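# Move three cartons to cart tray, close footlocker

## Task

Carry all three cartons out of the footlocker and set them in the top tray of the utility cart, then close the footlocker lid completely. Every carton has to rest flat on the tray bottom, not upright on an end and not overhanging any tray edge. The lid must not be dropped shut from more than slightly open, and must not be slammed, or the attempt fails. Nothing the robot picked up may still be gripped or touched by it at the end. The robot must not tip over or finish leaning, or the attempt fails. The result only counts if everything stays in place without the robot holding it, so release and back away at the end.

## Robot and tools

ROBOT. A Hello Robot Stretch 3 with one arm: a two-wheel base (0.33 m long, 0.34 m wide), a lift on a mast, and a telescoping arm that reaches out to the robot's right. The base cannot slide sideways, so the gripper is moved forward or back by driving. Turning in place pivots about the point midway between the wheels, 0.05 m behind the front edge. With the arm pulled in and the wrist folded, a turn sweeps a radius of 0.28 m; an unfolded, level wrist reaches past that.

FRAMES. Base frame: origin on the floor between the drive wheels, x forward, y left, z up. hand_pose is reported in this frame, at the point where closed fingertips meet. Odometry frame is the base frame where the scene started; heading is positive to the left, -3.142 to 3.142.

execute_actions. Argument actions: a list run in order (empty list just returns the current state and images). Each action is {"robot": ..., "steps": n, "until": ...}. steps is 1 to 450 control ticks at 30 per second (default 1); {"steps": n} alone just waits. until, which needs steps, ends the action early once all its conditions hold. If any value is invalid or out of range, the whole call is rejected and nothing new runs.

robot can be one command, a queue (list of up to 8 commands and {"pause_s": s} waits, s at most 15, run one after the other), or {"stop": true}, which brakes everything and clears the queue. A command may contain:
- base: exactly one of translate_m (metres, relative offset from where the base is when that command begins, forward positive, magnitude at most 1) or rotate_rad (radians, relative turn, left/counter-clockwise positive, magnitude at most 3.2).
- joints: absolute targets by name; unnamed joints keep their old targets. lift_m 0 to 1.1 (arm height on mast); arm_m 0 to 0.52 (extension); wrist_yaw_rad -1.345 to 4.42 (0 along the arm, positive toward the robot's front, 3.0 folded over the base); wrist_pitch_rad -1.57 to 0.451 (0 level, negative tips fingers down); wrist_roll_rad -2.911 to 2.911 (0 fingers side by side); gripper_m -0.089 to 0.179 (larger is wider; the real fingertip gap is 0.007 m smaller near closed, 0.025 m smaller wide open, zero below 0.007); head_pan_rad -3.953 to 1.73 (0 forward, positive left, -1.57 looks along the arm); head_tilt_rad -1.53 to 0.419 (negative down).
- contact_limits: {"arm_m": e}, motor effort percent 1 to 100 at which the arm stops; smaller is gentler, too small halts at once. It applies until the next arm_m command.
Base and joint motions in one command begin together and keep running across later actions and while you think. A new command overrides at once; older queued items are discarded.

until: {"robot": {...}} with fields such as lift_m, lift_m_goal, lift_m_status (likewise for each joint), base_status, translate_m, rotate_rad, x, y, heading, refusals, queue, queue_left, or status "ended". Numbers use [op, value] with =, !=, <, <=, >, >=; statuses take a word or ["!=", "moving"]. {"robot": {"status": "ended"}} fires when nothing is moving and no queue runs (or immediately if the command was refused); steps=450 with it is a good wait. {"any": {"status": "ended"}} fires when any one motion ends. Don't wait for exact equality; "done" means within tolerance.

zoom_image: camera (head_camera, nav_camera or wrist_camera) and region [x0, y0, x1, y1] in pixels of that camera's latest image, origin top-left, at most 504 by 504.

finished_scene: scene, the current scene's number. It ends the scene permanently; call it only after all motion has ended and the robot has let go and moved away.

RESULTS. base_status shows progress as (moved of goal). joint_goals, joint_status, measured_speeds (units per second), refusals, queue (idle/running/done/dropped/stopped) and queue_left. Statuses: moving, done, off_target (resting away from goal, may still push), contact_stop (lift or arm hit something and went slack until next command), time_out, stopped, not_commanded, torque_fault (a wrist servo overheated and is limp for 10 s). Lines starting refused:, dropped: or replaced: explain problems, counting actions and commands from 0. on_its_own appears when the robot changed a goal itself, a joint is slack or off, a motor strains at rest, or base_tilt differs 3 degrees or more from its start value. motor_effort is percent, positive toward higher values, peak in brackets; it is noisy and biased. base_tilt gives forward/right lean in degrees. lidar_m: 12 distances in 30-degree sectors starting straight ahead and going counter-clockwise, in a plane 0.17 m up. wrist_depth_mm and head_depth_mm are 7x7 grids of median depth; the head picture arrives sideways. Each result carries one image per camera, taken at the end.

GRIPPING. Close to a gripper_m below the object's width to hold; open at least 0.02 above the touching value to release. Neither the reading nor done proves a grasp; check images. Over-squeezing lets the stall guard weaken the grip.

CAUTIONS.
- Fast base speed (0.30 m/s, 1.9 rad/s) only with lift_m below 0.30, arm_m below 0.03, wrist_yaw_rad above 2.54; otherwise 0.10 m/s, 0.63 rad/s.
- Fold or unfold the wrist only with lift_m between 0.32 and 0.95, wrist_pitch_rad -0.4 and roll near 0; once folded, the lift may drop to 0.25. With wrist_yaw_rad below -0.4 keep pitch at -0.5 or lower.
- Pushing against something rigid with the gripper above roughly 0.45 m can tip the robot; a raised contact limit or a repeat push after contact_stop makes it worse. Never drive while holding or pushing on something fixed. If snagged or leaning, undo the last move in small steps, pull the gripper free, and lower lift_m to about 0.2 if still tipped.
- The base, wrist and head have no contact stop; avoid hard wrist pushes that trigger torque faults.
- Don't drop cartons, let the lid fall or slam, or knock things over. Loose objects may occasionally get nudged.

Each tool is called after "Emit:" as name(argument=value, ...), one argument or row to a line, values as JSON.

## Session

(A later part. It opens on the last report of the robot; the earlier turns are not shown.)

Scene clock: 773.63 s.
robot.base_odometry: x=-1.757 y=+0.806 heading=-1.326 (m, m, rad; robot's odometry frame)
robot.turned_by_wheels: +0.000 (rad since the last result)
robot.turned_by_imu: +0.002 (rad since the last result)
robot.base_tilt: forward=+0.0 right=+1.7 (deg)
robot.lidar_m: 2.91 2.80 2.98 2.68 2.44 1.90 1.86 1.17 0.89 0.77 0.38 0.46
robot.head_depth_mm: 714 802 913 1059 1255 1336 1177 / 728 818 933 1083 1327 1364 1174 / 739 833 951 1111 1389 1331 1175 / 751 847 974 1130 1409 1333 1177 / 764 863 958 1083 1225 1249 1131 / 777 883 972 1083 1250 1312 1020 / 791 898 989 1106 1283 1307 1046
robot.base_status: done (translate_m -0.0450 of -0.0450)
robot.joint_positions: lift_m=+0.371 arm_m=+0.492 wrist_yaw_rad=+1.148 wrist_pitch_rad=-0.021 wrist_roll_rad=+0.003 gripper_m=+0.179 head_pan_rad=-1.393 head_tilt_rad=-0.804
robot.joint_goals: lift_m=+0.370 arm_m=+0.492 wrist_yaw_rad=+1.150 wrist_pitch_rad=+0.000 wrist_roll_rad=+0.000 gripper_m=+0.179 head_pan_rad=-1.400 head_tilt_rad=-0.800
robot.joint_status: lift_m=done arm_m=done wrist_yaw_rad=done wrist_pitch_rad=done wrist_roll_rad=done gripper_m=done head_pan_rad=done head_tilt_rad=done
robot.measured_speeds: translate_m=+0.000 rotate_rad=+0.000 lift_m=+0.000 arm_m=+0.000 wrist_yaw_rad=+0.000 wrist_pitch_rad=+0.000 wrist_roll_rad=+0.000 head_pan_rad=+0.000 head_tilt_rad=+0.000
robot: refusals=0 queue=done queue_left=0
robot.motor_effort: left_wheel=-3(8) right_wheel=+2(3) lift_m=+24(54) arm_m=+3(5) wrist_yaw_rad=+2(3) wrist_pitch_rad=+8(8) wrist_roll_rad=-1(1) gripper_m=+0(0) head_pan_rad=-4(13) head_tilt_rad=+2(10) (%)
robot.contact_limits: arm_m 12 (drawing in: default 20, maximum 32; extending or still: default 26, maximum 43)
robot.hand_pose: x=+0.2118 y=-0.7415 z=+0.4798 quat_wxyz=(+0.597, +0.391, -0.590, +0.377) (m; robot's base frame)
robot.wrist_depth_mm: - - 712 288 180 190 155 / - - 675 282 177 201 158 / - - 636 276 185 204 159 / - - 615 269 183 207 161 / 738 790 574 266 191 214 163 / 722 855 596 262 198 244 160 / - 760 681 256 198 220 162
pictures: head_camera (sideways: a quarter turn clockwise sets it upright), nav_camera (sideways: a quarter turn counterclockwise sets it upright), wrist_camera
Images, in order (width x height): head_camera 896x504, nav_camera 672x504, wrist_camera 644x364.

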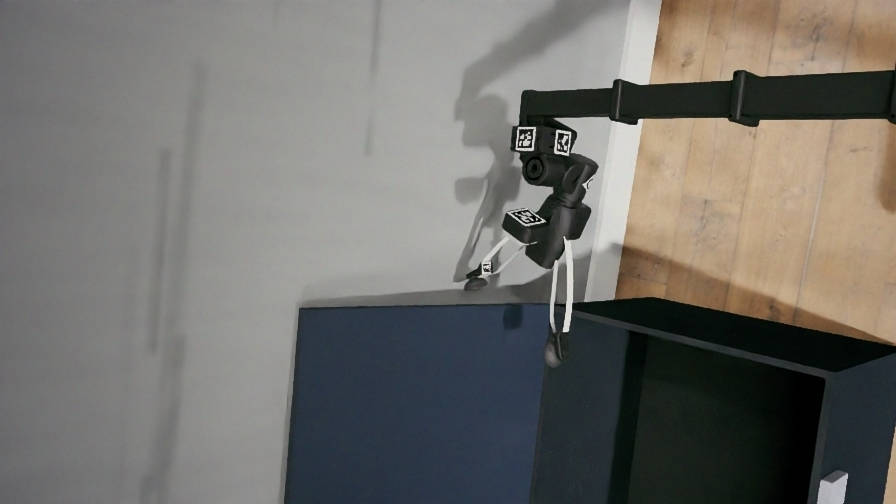

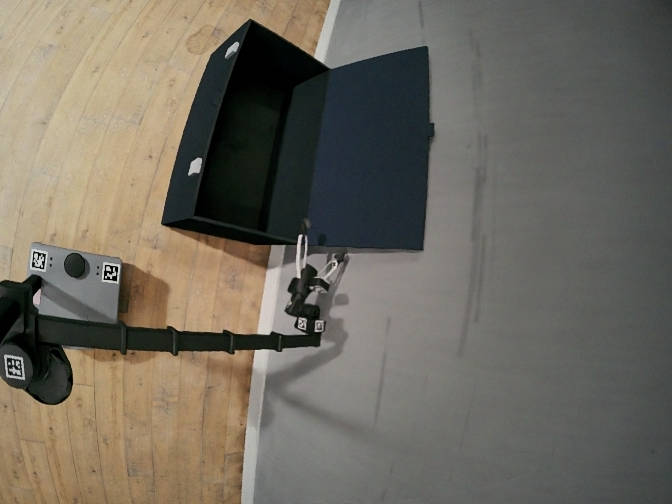

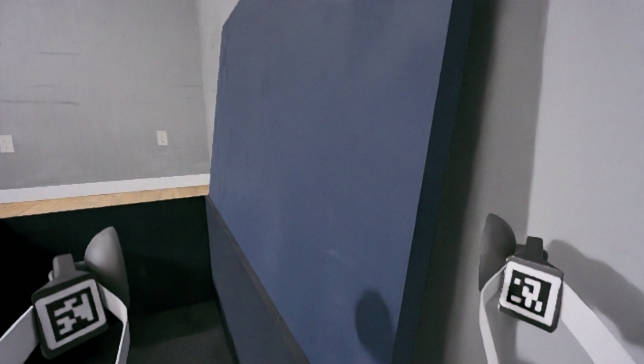

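Emit:
execute_actions(
  actions=[
    {"robot":{"joints":{"arm_m":0.507},"contact_limits":{"arm_m":12}},"steps":30,"until":{"robot":{"status":"ended"}}},
    {"robot":{"base":{"translate_m":0.05}},"steps":60,"until":{"robot":{"status":"ended"}}},
    {"robot":{"joints":{"arm_m":0.47}},"steps":40,"until":{"robot":{"status":"ended"}}},
  ],
)

Scene clock: 790.13 s.
robot.base_odometry: x=-1.745 y=+0.758 heading=-1.326 (m, m, rad; robot's odometry frame)
robot.turned_by_wheels: +0.000 (rad since the last result)
robot.turned_by_imu: +0.001 (rad since the last result)
robot.base_tilt: forward=+0.0 right=+1.7 (deg)
robot.lidar_m: 2.86 2.76 2.97 2.90 2.52 1.95 1.90 1.17 0.89 0.57 0.36 0.46
robot.head_depth_mm: 718 804 919 1064 1262 1341 1174 / 728 820 935 1088 1295 1366 1172 / 740 835 957 1114 1381 1335 1172 / 753 849 975 1136 1397 1306 1176 / 768 866 996 938 1211 1287 1066 / 779 885 1020 944 1251 1310 1043 / 794 900 1042 931 1279 1310 1043
robot.base_status: done (translate_m +0.0500 of +0.0500)
robot.joint_positions: lift_m=+0.371 arm_m=+0.470 wrist_yaw_rad=+1.147 wrist_pitch_rad=-0.017 wrist_roll_rad=+0.002 gripper_m=+0.179 head_pan_rad=-1.393 head_tilt_rad=-0.804
robot.joint_goals: lift_m=+0.370 arm_m=+0.470 wrist_yaw_rad=+1.150 wrist_pitch_rad=+0.000 wrist_roll_rad=+0.000 gripper_m=+0.179 head_pan_rad=-1.400 head_tilt_rad=-0.800
robot.joint_status: lift_m=done arm_m=done wrist_yaw_rad=done wrist_pitch_rad=done wrist_roll_rad=done gripper_m=done head_pan_rad=done head_tilt_rad=done
robot.measured_speeds: translate_m=+0.000 rotate_rad=+0.000 lift_m=+0.000 arm_m=+0.000 wrist_yaw_rad=+0.000 wrist_pitch_rad=+0.000 wrist_roll_rad=+0.000 head_pan_rad=+0.000 head_tilt_rad=+0.000
robot: refusals=0 queue=done queue_left=0
robot.motor_effort: left_wheel=-4(5) right_wheel=+4(8) lift_m=+24(25) arm_m=-3(5) wrist_yaw_rad=+3(25) wrist_pitch_rad=+7(8) wrist_roll_rad=-1(1) gripper_m=+0(0) head_pan_rad=-3(3) head_tilt_rad=+1(2) (%)
robot.hand_pose: x=+0.2118 y=-0.7205 z=+0.4808 quat_wxyz=(+0.597, +0.389, -0.591, +0.378) (m; robot's base frame)
robot.wrist_depth_mm: - 525 111 80 306 222 174 / - - 144 84 313 225 176 / - - 207 89 305 229 179 / - - 363 101 295 231 181 / 687 769 671 128 284 241 183 / 684 783 738 176 110 273 180 / - 757 705 277 118 245 182
pictures: head_camera (sideways: a quarter turn clockwise sets it upright), nav_camera (sideways: a quarter turn counterclockwise sets it upright), wrist_camera
Images, in order (width x height): head_camera 896x504, nav_camera 672x504, wrist_camera 644x364.

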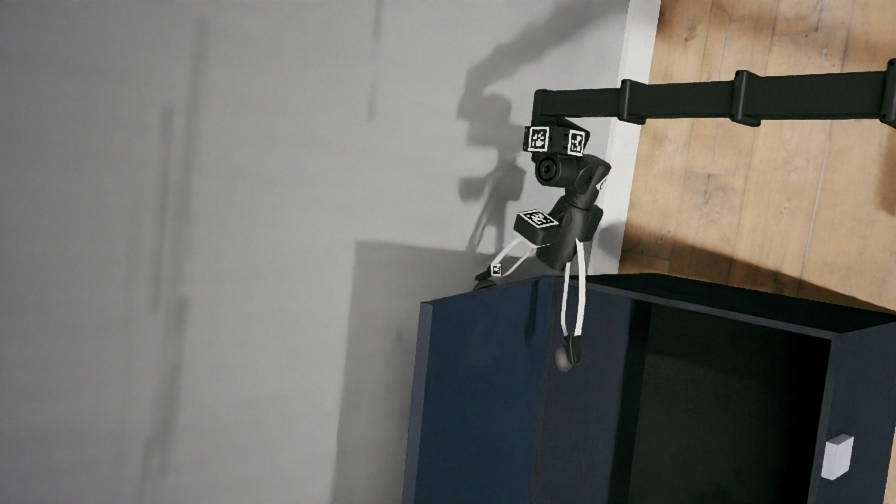

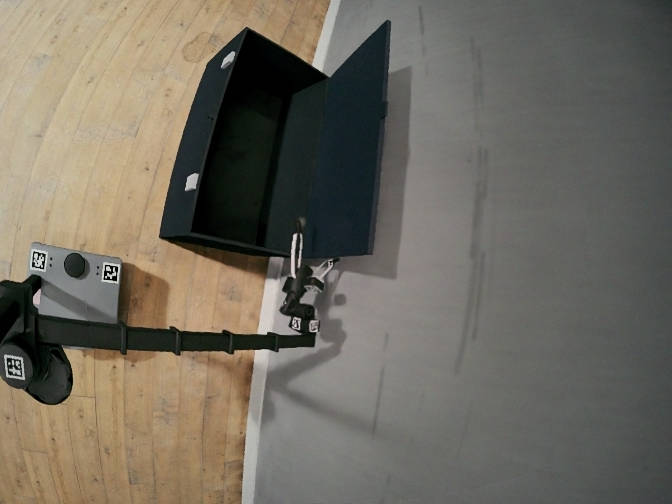

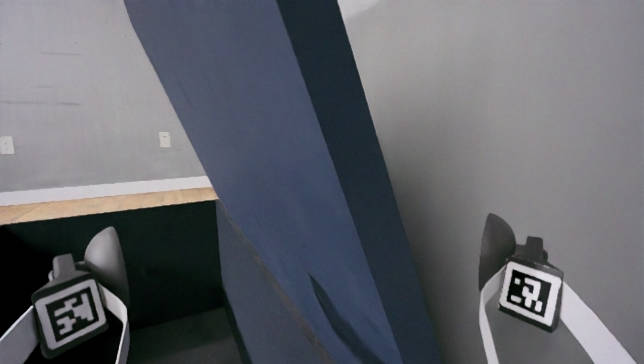

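Emit:
execute_actions(
  actions=[],
)

Scene clock: 793.70 s.
robot.base_odometry: x=-1.745 y=+0.758 heading=-1.326 (m, m, rad; robot's odometry frame)
robot.turned_by_wheels: +0.000 (rad since the last result)
robot.turned_by_imu: +0.001 (rad since the last result)
robot.base_tilt: forward=-0.1 right=+1.7 (deg)
robot.lidar_m: 2.86 2.76 2.97 2.90 2.52 1.95 1.90 1.17 0.89 0.56 0.39 0.49
robot.head_depth_mm: 715 802 914 1058 1260 1341 1176 / 730 818 933 1089 1290 1366 1172 / 739 833 955 1107 1334 1337 1170 / 752 850 972 1134 1345 1336 1173 / 765 865 995 1173 1022 1288 1061 / 780 882 1014 1205 936 1309 1066 / 792 899 1044 1234 923 1314 1034
robot.base_status: done (translate_m +0.0500 of +0.0500)
robot.joint_positions: lift_m=+0.370 arm_m=+0.470 wrist_yaw_rad=+1.167 wrist_pitch_rad=-0.112 wrist_roll_rad=-0.042 gripper_m=+0.179 head_pan_rad=-1.394 head_tilt_rad=-0.801
robot.joint_goals: lift_m=+0.370 arm_m=+0.470 wrist_yaw_rad=+1.150 wrist_pitch_rad=+0.000 wrist_roll_rad=+0.000 gripper_m=+0.179 head_pan_rad=-1.400 head_tilt_rad=-0.800
robot.joint_status: lift_m=done arm_m=done wrist_yaw_rad=done wrist_pitch_rad=done wrist_roll_rad=done gripper_m=done head_pan_rad=done head_tilt_rad=done
robot.measured_speeds: translate_m=+0.000 rotate_rad=+0.000 lift_m=+0.000 arm_m=+0.000 wrist_yaw_rad=+0.000 wrist_pitch_rad=+0.000 wrist_roll_rad=+0.000 head_pan_rad=+0.000 head_tilt_rad=+0.000
robot: refusals=0 queue=done queue_left=0
robot.on_its_own: wrist_yaw_rad is at rest, and its effort (-19) is outside its rest range (-12 to +12); wrist_pitch_rad is at rest, and its effort (+46) is outside its rest range (-20 to +32)
robot.motor_effort: left_wheel=+0(9) right_wheel=-3(18) lift_m=+46(54) arm_m=+3(5) wrist_yaw_rad=-19(75) wrist_pitch_rad=+46(71) wrist_roll_rad=+14(17) gripper_m=+0(1) head_pan_rad=-3(3) head_tilt_rad=+0(2) (%)
robot.hand_pose: x=+0.2103 y=-0.7137 z=+0.4560 quat_wxyz=(+0.623, +0.414, -0.554, +0.365) (m; robot's base frame)
robot.wrist_depth_mm: - - - 527 321 232 180 / 368 - - 552 326 235 182 / 193 365 - 558 337 238 184 / 130 182 407 581 338 241 186 / 100 121 193 460 352 248 188 / - 91 126 204 337 283 185 / - 79 96 131 218 251 185
pictures: head_camera (sideways: a quarter turn clockwise sets it upright), nav_camera (sideways: a quarter turn counterclockwise sets it upright), wrist_camera
Images, in order (width x height): head_camera 896x504, nav_camera 672x504, wrist_camera 644x364.

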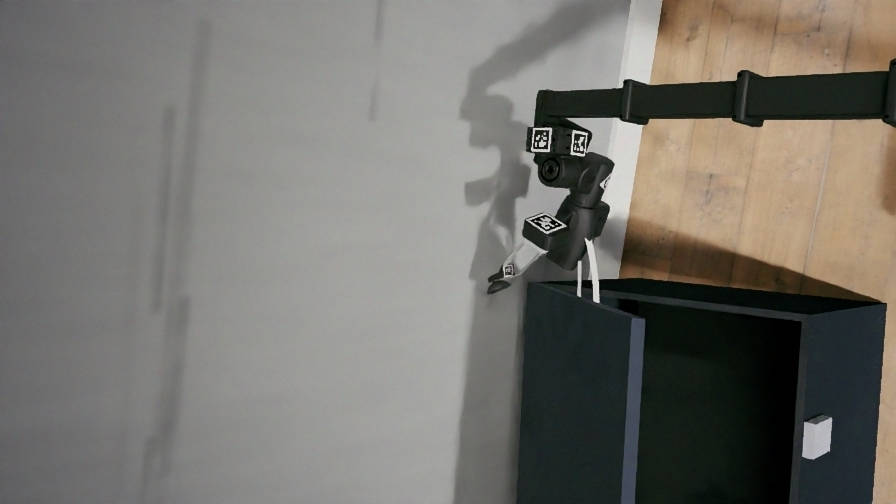

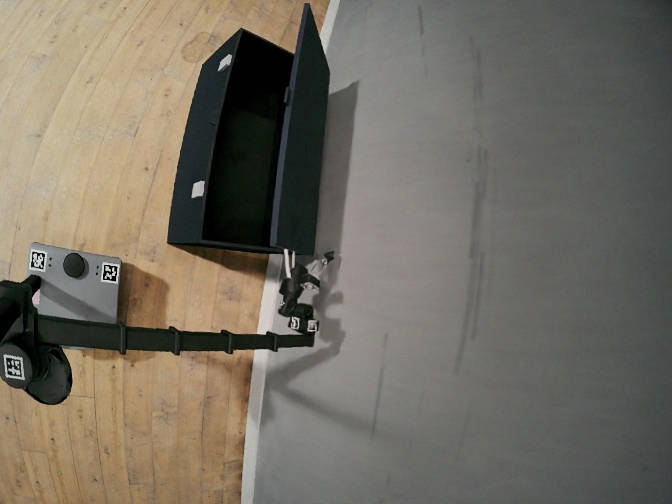

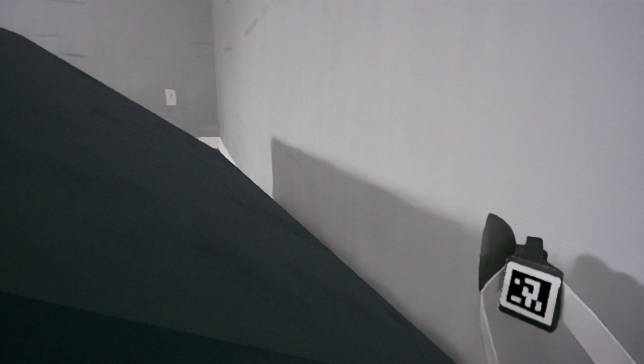

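Emit:
execute_actions(
  actions=[
    {"robot":{"joints":{"lift_m":0.45,"arm_m":0.49}},"steps":60,"until":{"robot":{"status":"ended"}}},
  ],
)

Scene clock: 817.07 s.
robot.base_odometry: x=-1.745 y=+0.758 heading=-1.326 (m, m, rad; robot's odometry frame)
robot.turned_by_wheels: +0.000 (rad since the last result)
robot.turned_by_imu: +0.001 (rad since the last result)
robot.base_tilt: forward=+0.0 right=+1.6 (deg)
robot.lidar_m: 2.85 2.76 2.97 2.90 2.51 1.95 1.90 1.17 0.89 0.56 0.39 0.49
robot.head_depth_mm: 717 803 915 1061 1263 1337 1176 / 730 816 932 1064 1327 1340 1174 / 742 834 954 1099 1381 1334 1176 / 754 850 974 1122 1376 1335 1174 / 766 865 996 1147 1271 1289 1060 / 777 883 1017 1170 1289 1315 1069 / 793 900 1038 1203 1308 1310 1036
robot.base_status: done (translate_m +0.0500 of +0.0500)
robot.joint_positions: lift_m=+0.449 arm_m=+0.490 wrist_yaw_rad=+1.168 wrist_pitch_rad=-0.072 wrist_roll_rad=-0.031 gripper_m=+0.179 head_pan_rad=-1.394 head_tilt_rad=-0.801
robot.joint_goals: lift_m=+0.450 arm_m=+0.490 wrist_yaw_rad=+1.150 wrist_pitch_rad=+0.000 wrist_roll_rad=+0.000 gripper_m=+0.179 head_pan_rad=-1.400 head_tilt_rad=-0.800
robot.joint_status: lift_m=done arm_m=done wrist_yaw_rad=done wrist_pitch_rad=done wrist_roll_rad=done gripper_m=done head_pan_rad=done head_tilt_rad=done
robot.measured_speeds: translate_m=+0.000 rotate_rad=+0.000 lift_m=+0.000 arm_m=+0.000 wrist_yaw_rad=+0.000 wrist_pitch_rad=+0.000 wrist_roll_rad=+0.000 head_pan_rad=+0.000 head_tilt_rad=+0.000
robot: refusals=0 queue=done queue_left=0
robot.on_its_own: wrist_yaw_rad is at rest, and its effort (-20) is outside its rest range (-12 to +12)
robot.motor_effort: left_wheel=+0(1) right_wheel=-3(4) lift_m=+61(69) arm_m=+4(2) wrist_yaw_rad=-20(21) wrist_pitch_rad=+30(47) wrist_roll_rad=+10(14) gripper_m=+0(1) head_pan_rad=-3(3) head_tilt_rad=+0(0) (%)
robot.hand_pose: x=+0.2121 y=-0.7340 z=+0.5455 quat_wxyz=(+0.613, +0.405, -0.566, +0.375) (m; robot's base frame)
robot.wrist_depth_mm: - - - 482 294 210 164 / 242 - - 496 299 214 166 / 145 426 - 514 306 216 167 / 104 180 - 526 311 219 169 / - 115 400 553 317 227 170 / - 84 176 516 323 257 168 / - 78 112 436 328 228 169
pictures: head_camera (sideways: a quarter turn clockwise sets it upright), nav_camera (sideways: a quarter turn counterclockwise sets it upright), wrist_camera
Images, in order (width x height): head_camera 896x504, nav_camera 672x504, wrist_camera 644x364.

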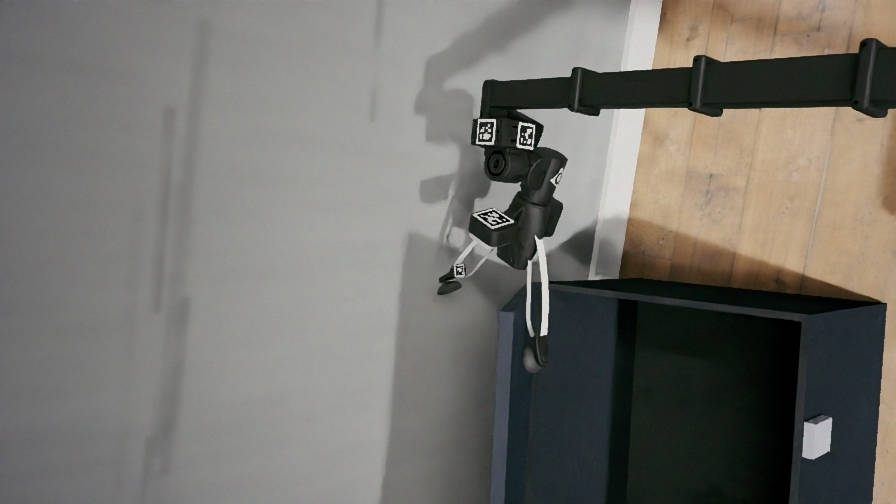

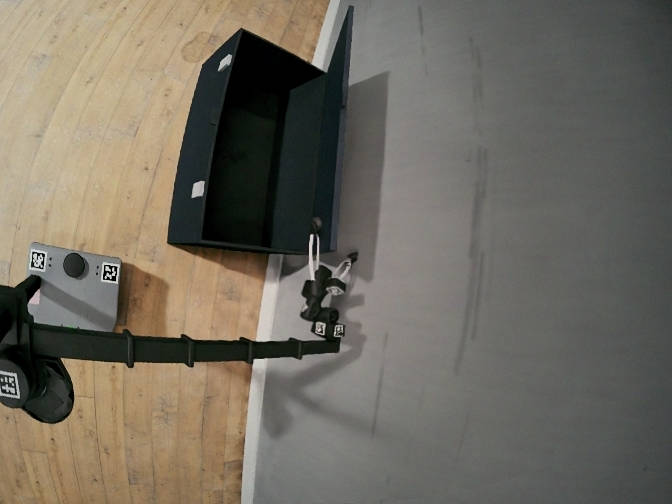

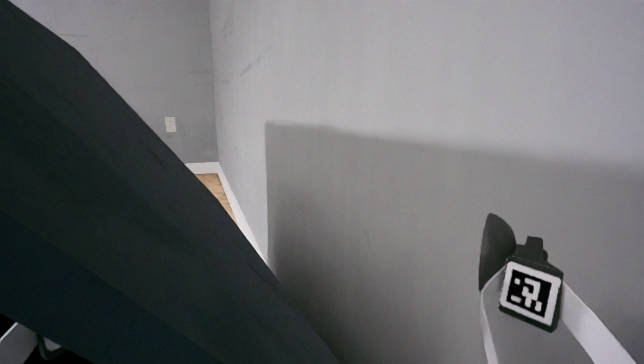

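Emit:
execute_actions(
  actions=[
    {"robot":{"joints":{"lift_m":0.57}},"steps":90,"until":{"robot":{"status":"ended"}}},
    {"robot":{"joints":{"wrist_yaw_rad":1.05,"head_tilt_rad":-0.6}},"steps":40,"until":{"robot":{"status":"ended"}}},
  ],
)

Scene clock: 831.07 s.
robot.base_odometry: x=-1.745 y=+0.758 heading=-1.326 (m, m, rad; robot's odometry frame)
robot.turned_by_wheels: +0.000 (rad since the last result)
robot.turned_by_imu: +0.001 (rad since the last result)
robot.base_tilt: forward=+0.0 right=+1.6 (deg)
robot.lidar_m: 2.86 2.75 2.97 2.90 2.52 1.95 1.91 1.17 0.89 0.56 0.39 0.49
robot.head_depth_mm: 695 754 831 920 1021 1154 - / 705 769 846 937 1015 1213 1287 / 716 782 862 958 1039 1240 1287 / 729 795 878 980 1096 1244 1257 / 739 813 895 1001 986 1172 1241 / 754 824 915 1025 945 1187 1263 / 766 842 932 1048 912 1198 1267
robot.base_status: done (translate_m +0.0500 of +0.0500)
robot.joint_positions: lift_m=+0.569 arm_m=+0.490 wrist_yaw_rad=+1.068 wrist_pitch_rad=-0.024 wrist_roll_rad=-0.008 gripper_m=+0.179 head_pan_rad=-1.394 head_tilt_rad=-0.607
robot.joint_goals: lift_m=+0.570 arm_m=+0.490 wrist_yaw_rad=+1.050 wrist_pitch_rad=+0.000 wrist_roll_rad=+0.000 gripper_m=+0.179 head_pan_rad=-1.400 head_tilt_rad=-0.600
robot.joint_status: lift_m=done arm_m=done wrist_yaw_rad=done wrist_pitch_rad=done wrist_roll_rad=done gripper_m=done head_pan_rad=done head_tilt_rad=done
robot.measured_speeds: translate_m=+0.000 rotate_rad=+0.000 lift_m=+0.000 arm_m=+0.000 wrist_yaw_rad=+0.000 wrist_pitch_rad=+0.000 wrist_roll_rad=+0.000 head_pan_rad=+0.000 head_tilt_rad=+0.000
robot: refusals=0 queue=done queue_left=0
robot.on_its_own: wrist_yaw_rad is at rest, and its effort (-21) is outside its rest range (-12 to +12)
robot.motor_effort: left_wheel=+0(0) right_wheel=-4(4) lift_m=+56(64) arm_m=+4(4) wrist_yaw_rad=-21(25) wrist_pitch_rad=+10(30) wrist_roll_rad=+3(10) gripper_m=-1(0) head_pan_rad=-3(3) head_tilt_rad=+3(16) (%)
robot.hand_pose: x=+0.2026 y=-0.7577 z=+0.6779 quat_wxyz=(+0.616, +0.366, -0.601, +0.354) (m; robot's base frame)
robot.wrist_depth_mm: - - 726 369 247 186 148 / - - 781 381 254 189 151 / - - 841 393 258 191 152 / - - 911 409 264 194 154 / - 77 - 425 270 200 156 / - 80 892 438 275 226 154 / - 86 695 453 282 205 155
pictures: head_camera (sideways: a quarter turn clockwise sets it upright), nav_camera (sideways: a quarter turn counterclockwise sets it upright), wrist_camera
Images, in order (width x height): head_camera 896x504, nav_camera 672x504, wrist_camera 644x364.

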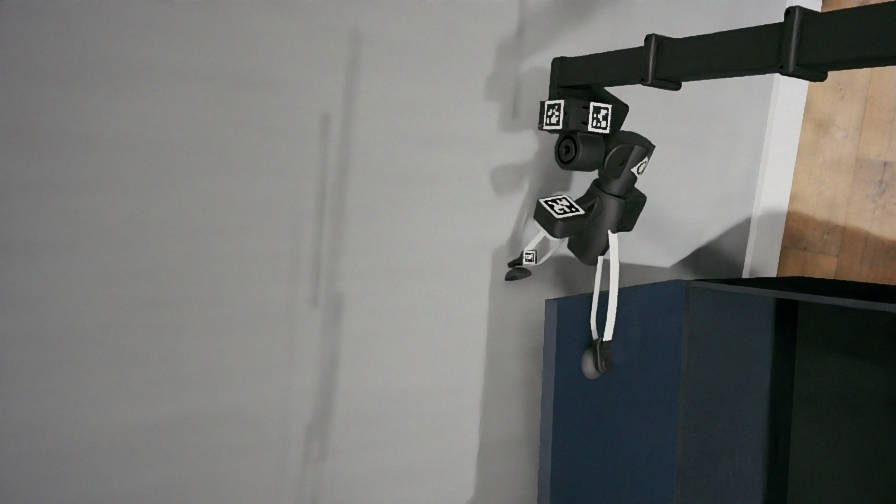

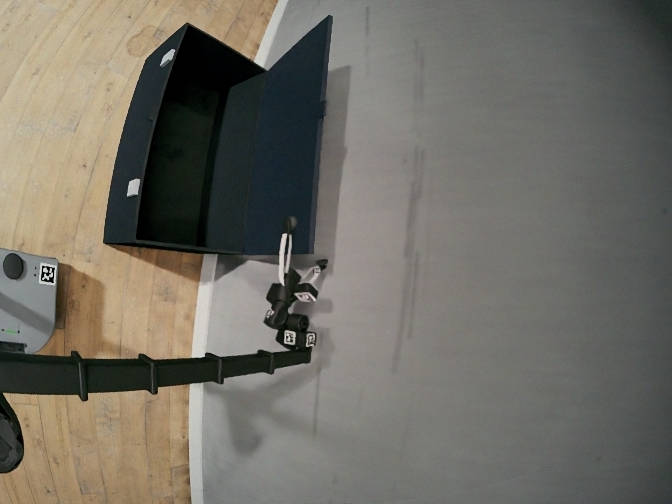

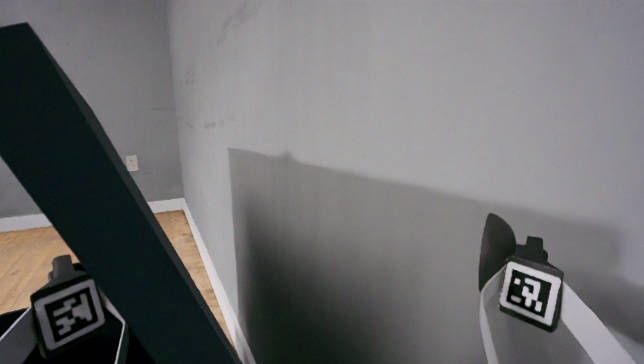

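Emit:
execute_actions(
  actions=[
    {"robot":[{"base":{"translate_m":0.012},"joints":{"arm_m":0.467}},{"joints":{"wrist_yaw_rad":0.9}},{"base":{"translate_m":0.017},"joints":{"arm_m":0.431}},{"joints":{"wrist_yaw_rad":0.75}},{"base":{"translate_m":0.022},"joints":{"arm_m":0.40}},{"joints":{"wrist_yaw_rad":0.6}},{"base":{"translate_m":0.035},"joints":{"arm_m":0.37}},{"joints":{"wrist_yaw_rad":0.45}}],"steps":400,"until":{"robot":{"status":"ended"}}},
  ],
)

Scene clock: 855.00 s.
robot.base_odometry: x=-1.724 y=+0.674 heading=-1.326 (m, m, rad; robot's odometry frame)
robot.turned_by_wheels: +0.000 (rad since the last result)
robot.turned_by_imu: +0.002 (rad since the last result)
robot.base_tilt: forward=-0.1 right=+1.7 (deg)
robot.lidar_m: 2.77 2.67 2.96 2.89 2.64 2.04 1.99 1.18 0.89 0.37 0.37 0.49
robot.head_depth_mm: 698 761 835 924 1032 1154 - / 709 772 848 941 1051 - 1282 / 720 786 866 963 1072 1303 1288 / 732 799 881 984 913 1177 1236 / 744 816 898 1004 924 1165 1267 / 757 830 916 1029 932 1179 1261 / 768 846 938 1051 912 1188 1263
robot.base_status: done (translate_m +0.0350 of +0.0350)
robot.joint_positions: lift_m=+0.569 arm_m=+0.370 wrist_yaw_rad=+0.467 wrist_pitch_rad=-0.027 wrist_roll_rad=-0.007 gripper_m=+0.179 head_pan_rad=-1.394 head_tilt_rad=-0.606
robot.joint_goals: lift_m=+0.570 arm_m=+0.370 wrist_yaw_rad=+0.450 wrist_pitch_rad=+0.000 wrist_roll_rad=+0.000 gripper_m=+0.179 head_pan_rad=-1.400 head_tilt_rad=-0.600
robot.joint_status: lift_m=done arm_m=done wrist_yaw_rad=done wrist_pitch_rad=done wrist_roll_rad=done gripper_m=done head_pan_rad=done head_tilt_rad=done
robot.measured_speeds: translate_m=+0.000 rotate_rad=+0.000 lift_m=+0.000 arm_m=+0.000 wrist_yaw_rad=+0.000 wrist_pitch_rad=+0.000 wrist_roll_rad=+0.000 head_pan_rad=+0.000 head_tilt_rad=+0.000
robot: refusals=0 queue=done queue_left=0
robot.on_its_own: wrist_yaw_rad is at rest, and its effort (-18) is outside its rest range (-12 to +12)
robot.motor_effort: left_wheel=+0(4) right_wheel=-3(10) lift_m=+56(57) arm_m=-2(4) wrist_yaw_rad=-18(33) wrist_pitch_rad=+11(16) wrist_roll_rad=+2(3) gripper_m=-1(1) head_pan_rad=-3(3) head_tilt_rad=+3(2) (%)
robot.hand_pose: x=+0.0936 y=-0.7434 z=+0.6773 quat_wxyz=(+0.693, +0.172, -0.683, +0.155) (m; robot's base frame)
robot.wrist_depth_mm: 471 378 307 269 245 218 197 / 115 105 93 98 252 225 202 / 133 117 102 101 259 230 206 / 150 131 113 107 266 236 211 / 177 146 127 120 275 241 216 / - 166 144 129 286 260 219 / - 205 166 145 292 257 223
pictures: head_camera (sideways: a quarter turn clockwise sets it upright), nav_camera (sideways: a quarter turn counterclockwise sets it upright), wrist_camera
Images, in order (width x height): head_camera 896x504, nav_camera 672x504, wrist_camera 644x364.

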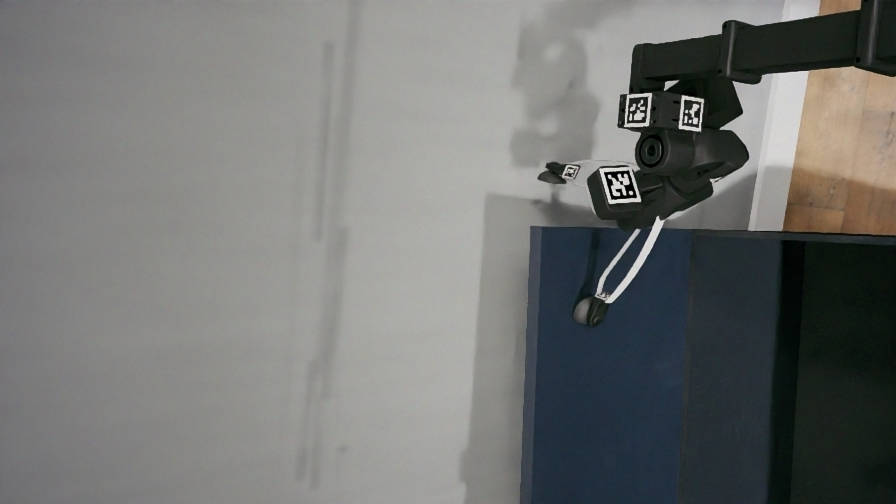

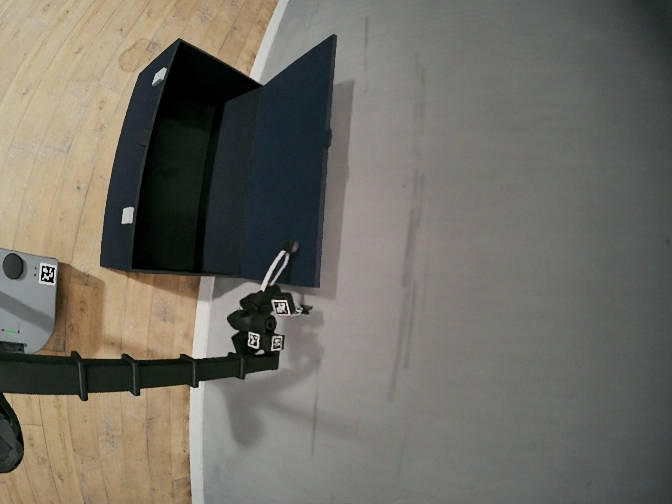

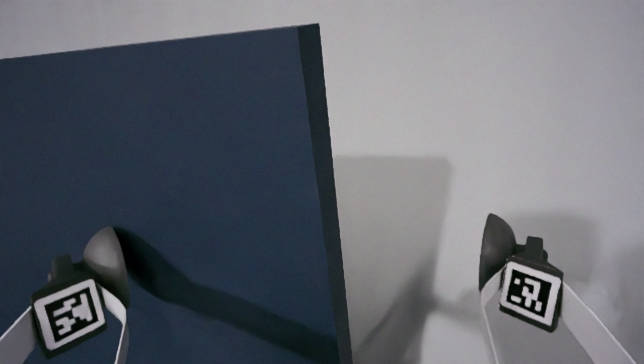

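Emit:
execute_actions(
  actions=[
    {"robot":[{"base":{"translate_m":0.035},"joints":{"arm_m":0.35}},{"joints":{"wrist_yaw_rad":0.3}},{"base":{"translate_m":0.035},"joints":{"arm_m":0.332}},{"joints":{"wrist_yaw_rad":0.15}},{"base":{"translate_m":0.036},"joints":{"arm_m":0.316}},{"joints":{"wrist_yaw_rad":0.0}},{"joints":{"wrist_yaw_rad":-0.09,"arm_m":0.31,"head_pan_rad":-1.57}}],"steps":400,"until":{"robot":{"status":"ended"}}},
  ],
)

Scene clock: 870.50 s.
robot.base_odometry: x=-1.699 y=+0.571 heading=-1.326 (m, m, rad; robot's odometry frame)
robot.turned_by_wheels: +0.000 (rad since the last result)
robot.turned_by_imu: +0.002 (rad since the last result)
robot.base_tilt: forward=-0.1 right=+1.6 (deg)
robot.lidar_m: 2.67 2.59 2.95 2.89 2.83 2.15 2.10 1.19 0.89 0.36 0.37 0.48
robot.head_depth_mm: 721 790 870 970 1096 1259 1289 / 721 789 870 970 1095 1231 - / 722 790 871 972 1098 - 1258 / 724 792 871 969 947 1164 1238 / 724 792 872 972 884 1131 1238 / 724 791 875 975 903 1120 1238 / 725 793 876 975 882 1094 1214
robot.base_status: done (translate_m +0.0360 of +0.0360)
robot.joint_positions: lift_m=+0.569 arm_m=+0.310 wrist_yaw_rad=-0.079 wrist_pitch_rad=-0.027 wrist_roll_rad=-0.007 gripper_m=+0.179 head_pan_rad=-1.563 head_tilt_rad=-0.606
robot.joint_goals: lift_m=+0.570 arm_m=+0.310 wrist_yaw_rad=-0.090 wrist_pitch_rad=+0.000 wrist_roll_rad=+0.000 gripper_m=+0.179 head_pan_rad=-1.570 head_tilt_rad=-0.600
robot.joint_status: lift_m=done arm_m=done wrist_yaw_rad=done wrist_pitch_rad=done wrist_roll_rad=done gripper_m=done head_pan_rad=done head_tilt_rad=done
robot.measured_speeds: translate_m=+0.000 rotate_rad=+0.000 lift_m=+0.000 arm_m=+0.000 wrist_yaw_rad=+0.000 wrist_pitch_rad=+0.000 wrist_roll_rad=+0.000 head_pan_rad=+0.000 head_tilt_rad=+0.000
robot: refusals=0 queue=done queue_left=0
robot.motor_effort: left_wheel=-1(3) right_wheel=-3(9) lift_m=+57(57) arm_m=-2(5) wrist_yaw_rad=-12(29) wrist_pitch_rad=+11(11) wrist_roll_rad=+2(2) gripper_m=+0(1) head_pan_rad=-4(18) head_tilt_rad=+3(3) (%)
robot.hand_pose: x=-0.0416 y=-0.7099 z=+0.6773 quat_wxyz=(+0.709, -0.018, -0.704, -0.038) (m; robot's base frame)
robot.wrist_depth_mm: 280 283 288 295 301 303 309 / 129 133 140 304 311 317 320 / 137 142 149 313 318 325 332 / 146 152 161 325 332 339 344 / 156 163 173 334 342 348 357 / - 179 188 344 355 363 371 / - 192 206 359 370 377 384
pictures: head_camera (sideways: a quarter turn clockwise sets it upright), nav_camera (sideways: a quarter turn counterclockwise sets it upright), wrist_camera
Images, in order (width x height): head_camera 896x504, nav_camera 672x504, wrist_camera 644x364.

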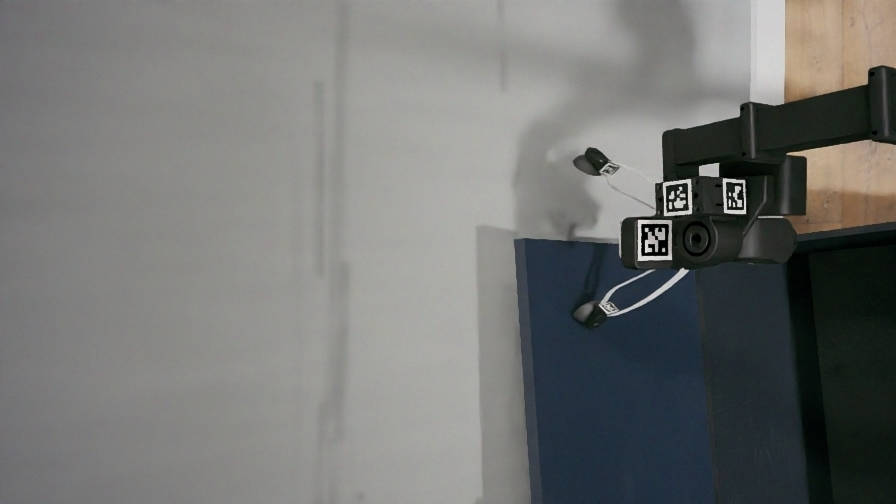

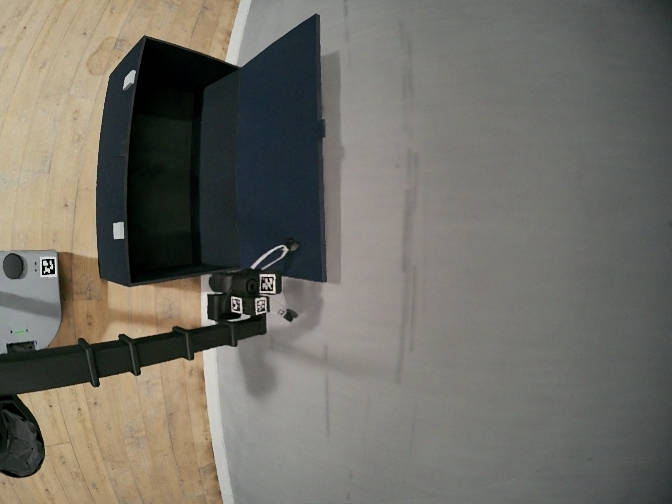

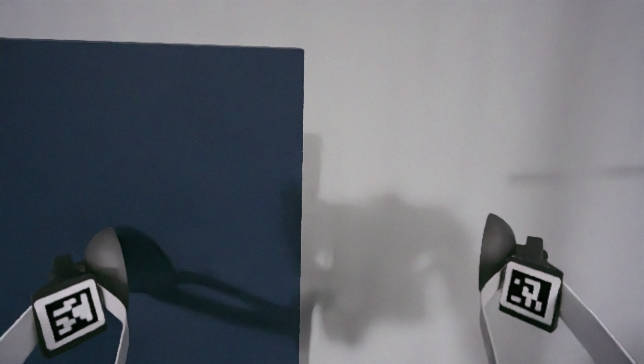

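Emit:
execute_actions(
  actions=[
    {"robot":[{"base":{"translate_m":0.12}},{"base":{"translate_m":0.23},"joints":{"arm_m":0.298}},{"joints":{"wrist_yaw_rad":0.03}}],"steps":400,"until":{"robot":{"status":"ended"}}},
  ],
)

Scene clock: 886.67 s.
robot.base_odometry: x=-1.614 y=+0.232 heading=-1.326 (m, m, rad; robot's odometry frame)
robot.turned_by_wheels: +0.000 (rad since the last result)
robot.turned_by_imu: +0.001 (rad since the last result)
robot.base_tilt: forward=+0.0 right=+1.6 (deg)
robot.lidar_m: 2.32 2.29 2.92 2.87 2.61 2.50 2.44 0.51 0.35 0.33 0.34 0.44
robot.head_depth_mm: 736 804 889 989 924 1187 1143 / 736 805 888 988 907 1138 1272 / 738 807 890 992 884 1032 1238 / 738 807 891 994 876 1126 1238 / 738 806 892 991 880 1101 1216 / 740 809 892 995 864 1076 1211 / 739 809 892 994 856 1050 1196
robot.base_status: done (translate_m +0.2300 of +0.2300)
robot.joint_positions: lift_m=+0.569 arm_m=+0.298 wrist_yaw_rad=+0.026 wrist_pitch_rad=-0.025 wrist_roll_rad=-0.007 gripper_m=+0.179 head_pan_rad=-1.563 head_tilt_rad=-0.606
robot.joint_goals: lift_m=+0.570 arm_m=+0.298 wrist_yaw_rad=+0.030 wrist_pitch_rad=+0.000 wrist_roll_rad=+0.000 gripper_m=+0.179 head_pan_rad=-1.570 head_tilt_rad=-0.600
robot.joint_status: lift_m=done arm_m=done wrist_yaw_rad=done wrist_pitch_rad=done wrist_roll_rad=done gripper_m=done head_pan_rad=done head_tilt_rad=done
robot.measured_speeds: translate_m=+0.000 rotate_rad=+0.000 lift_m=+0.000 arm_m=+0.000 wrist_yaw_rad=+0.000 wrist_pitch_rad=+0.000 wrist_roll_rad=+0.000 head_pan_rad=+0.000 head_tilt_rad=+0.000
robot: refusals=0 queue=done queue_left=0
robot.motor_effort: left_wheel=-3(3) right_wheel=+3(10) lift_m=+56(56) arm_m=-3(4) wrist_yaw_rad=+4(10) wrist_pitch_rad=+10(11) wrist_roll_rad=+2(2) gripper_m=+0(0) head_pan_rad=-3(3) head_tilt_rad=+3(2) (%)
robot.hand_pose: x=-0.0149 y=-0.6987 z=+0.6777 quat_wxyz=(+0.710, +0.018, -0.704, +0.000) (m; robot's base frame)
robot.wrist_depth_mm: 328 325 126 316 318 314 310 / 130 132 134 137 140 143 147 / 138 140 143 147 150 154 157 / 148 150 154 158 161 165 170 / 159 161 165 170 175 177 185 / - 176 180 185 191 198 202 / - 193 198 204 210 218 225
pictures: head_camera (sideways: a quarter turn clockwise sets it upright), nav_camera (sideways: a quarter turn counterclockwise sets it upright), wrist_camera
Images, in order (width x height): head_camera 896x504, nav_camera 672x504, wrist_camera 644x364.

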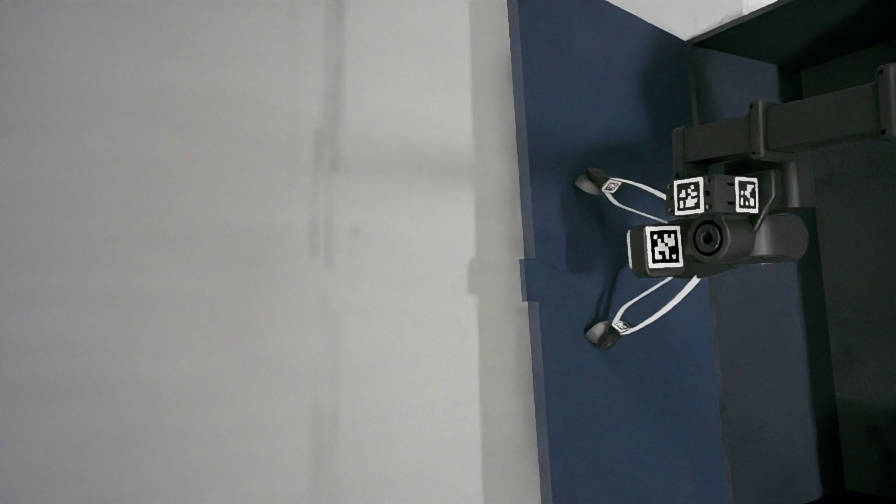

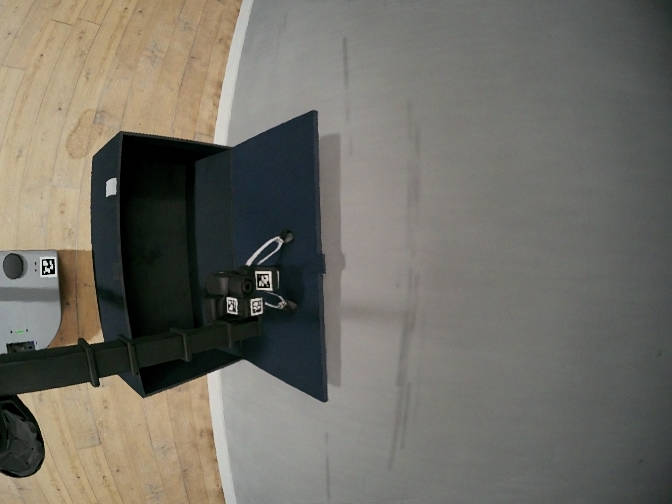

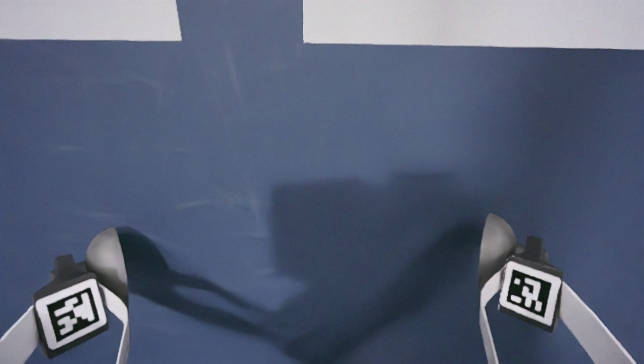

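Emit:
execute_actions(
  actions=[
    {"robot":[{"base":{"rotate_rad":0.09},"joints":{"arm_m":0.292,"wrist_yaw_rad":0}},{"base":{"translate_m":-0.032}}],"steps":200,"until":{"robot":{"status":"ended"}}},
  ],
)

Scene clock: 910.13 s.
robot.base_odometry: x=-1.624 y=+0.262 heading=-1.236 (m, m, rad; robot's odometry frame)
robot.turned_by_wheels: +0.090 (rad since the last result)
robot.turned_by_imu: +0.089 (rad since the last result)
robot.base_tilt: forward=-0.1 right=+1.6 (deg)
robot.lidar_m: 2.35 2.32 2.89 2.87 3.02 2.44 2.32 0.47 0.34 0.33 0.35 0.48
robot.head_depth_mm: 720 783 863 959 901 1100 1210 / 725 791 871 970 897 1078 1239 / 734 800 882 982 895 1012 1226 / 739 806 891 993 891 - 1235 / 747 816 898 1004 887 1110 1231 / 751 823 911 1014 886 1106 1226 / 758 832 919 1030 882 1100 1195
robot.base_status: done (translate_m -0.0320 of -0.0320)
robot.joint_positions: lift_m=+0.569 arm_m=+0.292 wrist_yaw_rad=-0.001 wrist_pitch_rad=-0.025 wrist_roll_rad=-0.003 gripper_m=+0.179 head_pan_rad=-1.563 head_tilt_rad=-0.606
robot.joint_goals: lift_m=+0.570 arm_m=+0.292 wrist_yaw_rad=+0.000 wrist_pitch_rad=+0.000 wrist_roll_rad=+0.000 gripper_m=+0.179 head_pan_rad=-1.570 head_tilt_rad=-0.600
robot.joint_status: lift_m=done arm_m=done wrist_yaw_rad=done wrist_pitch_rad=done wrist_roll_rad=done gripper_m=done head_pan_rad=done head_tilt_rad=done
robot.measured_speeds: translate_m=+0.000 rotate_rad=+0.000 lift_m=+0.000 arm_m=+0.000 wrist_yaw_rad=+0.000 wrist_pitch_rad=+0.000 wrist_roll_rad=+0.000 head_pan_rad=+0.000 head_tilt_rad=+0.000
robot: refusals=0 queue=done queue_left=0
robot.motor_effort: left_wheel=-2(8) right_wheel=+0(10) lift_m=+57(57) arm_m=-2(3) wrist_yaw_rad=+1(9) wrist_pitch_rad=+10(10) wrist_roll_rad=+1(2) gripper_m=+0(0) head_pan_rad=-3(3) head_tilt_rad=+4(3) (%)
robot.hand_pose: x=-0.0217 y=-0.6928 z=+0.6776 quat_wxyz=(+0.709, +0.009, -0.706, -0.009) (m; robot's base frame)
robot.wrist_depth_mm: 351 342 133 130 317 310 300 / 137 137 138 139 139 140 141 / 146 147 148 149 149 150 150 / 157 158 158 160 161 162 162 / 169 171 171 172 173 171 176 / - 185 186 187 189 192 191 / - 203 204 206 206 208 210
pictures: head_camera (sideways: a quarter turn clockwise sets it upright), nav_camera (sideways: a quarter turn counterclockwise sets it upright), wrist_camera
Images, in order (width x height): head_camera 896x504, nav_camera 672x504, wrist_camera 644x364.

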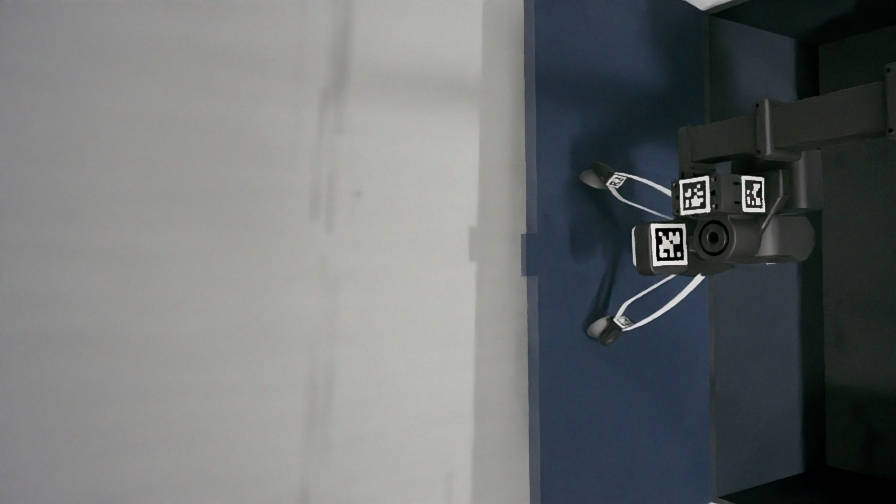

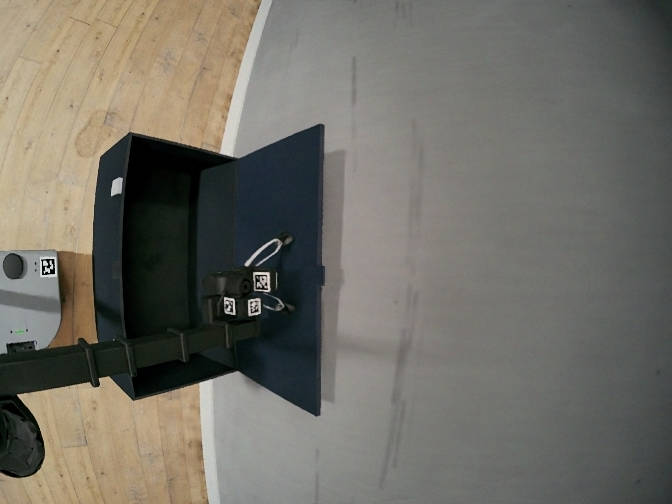

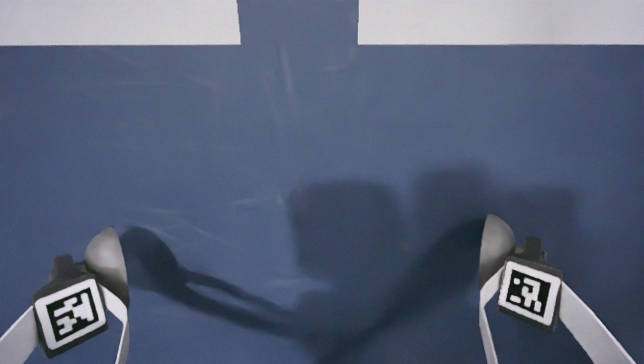

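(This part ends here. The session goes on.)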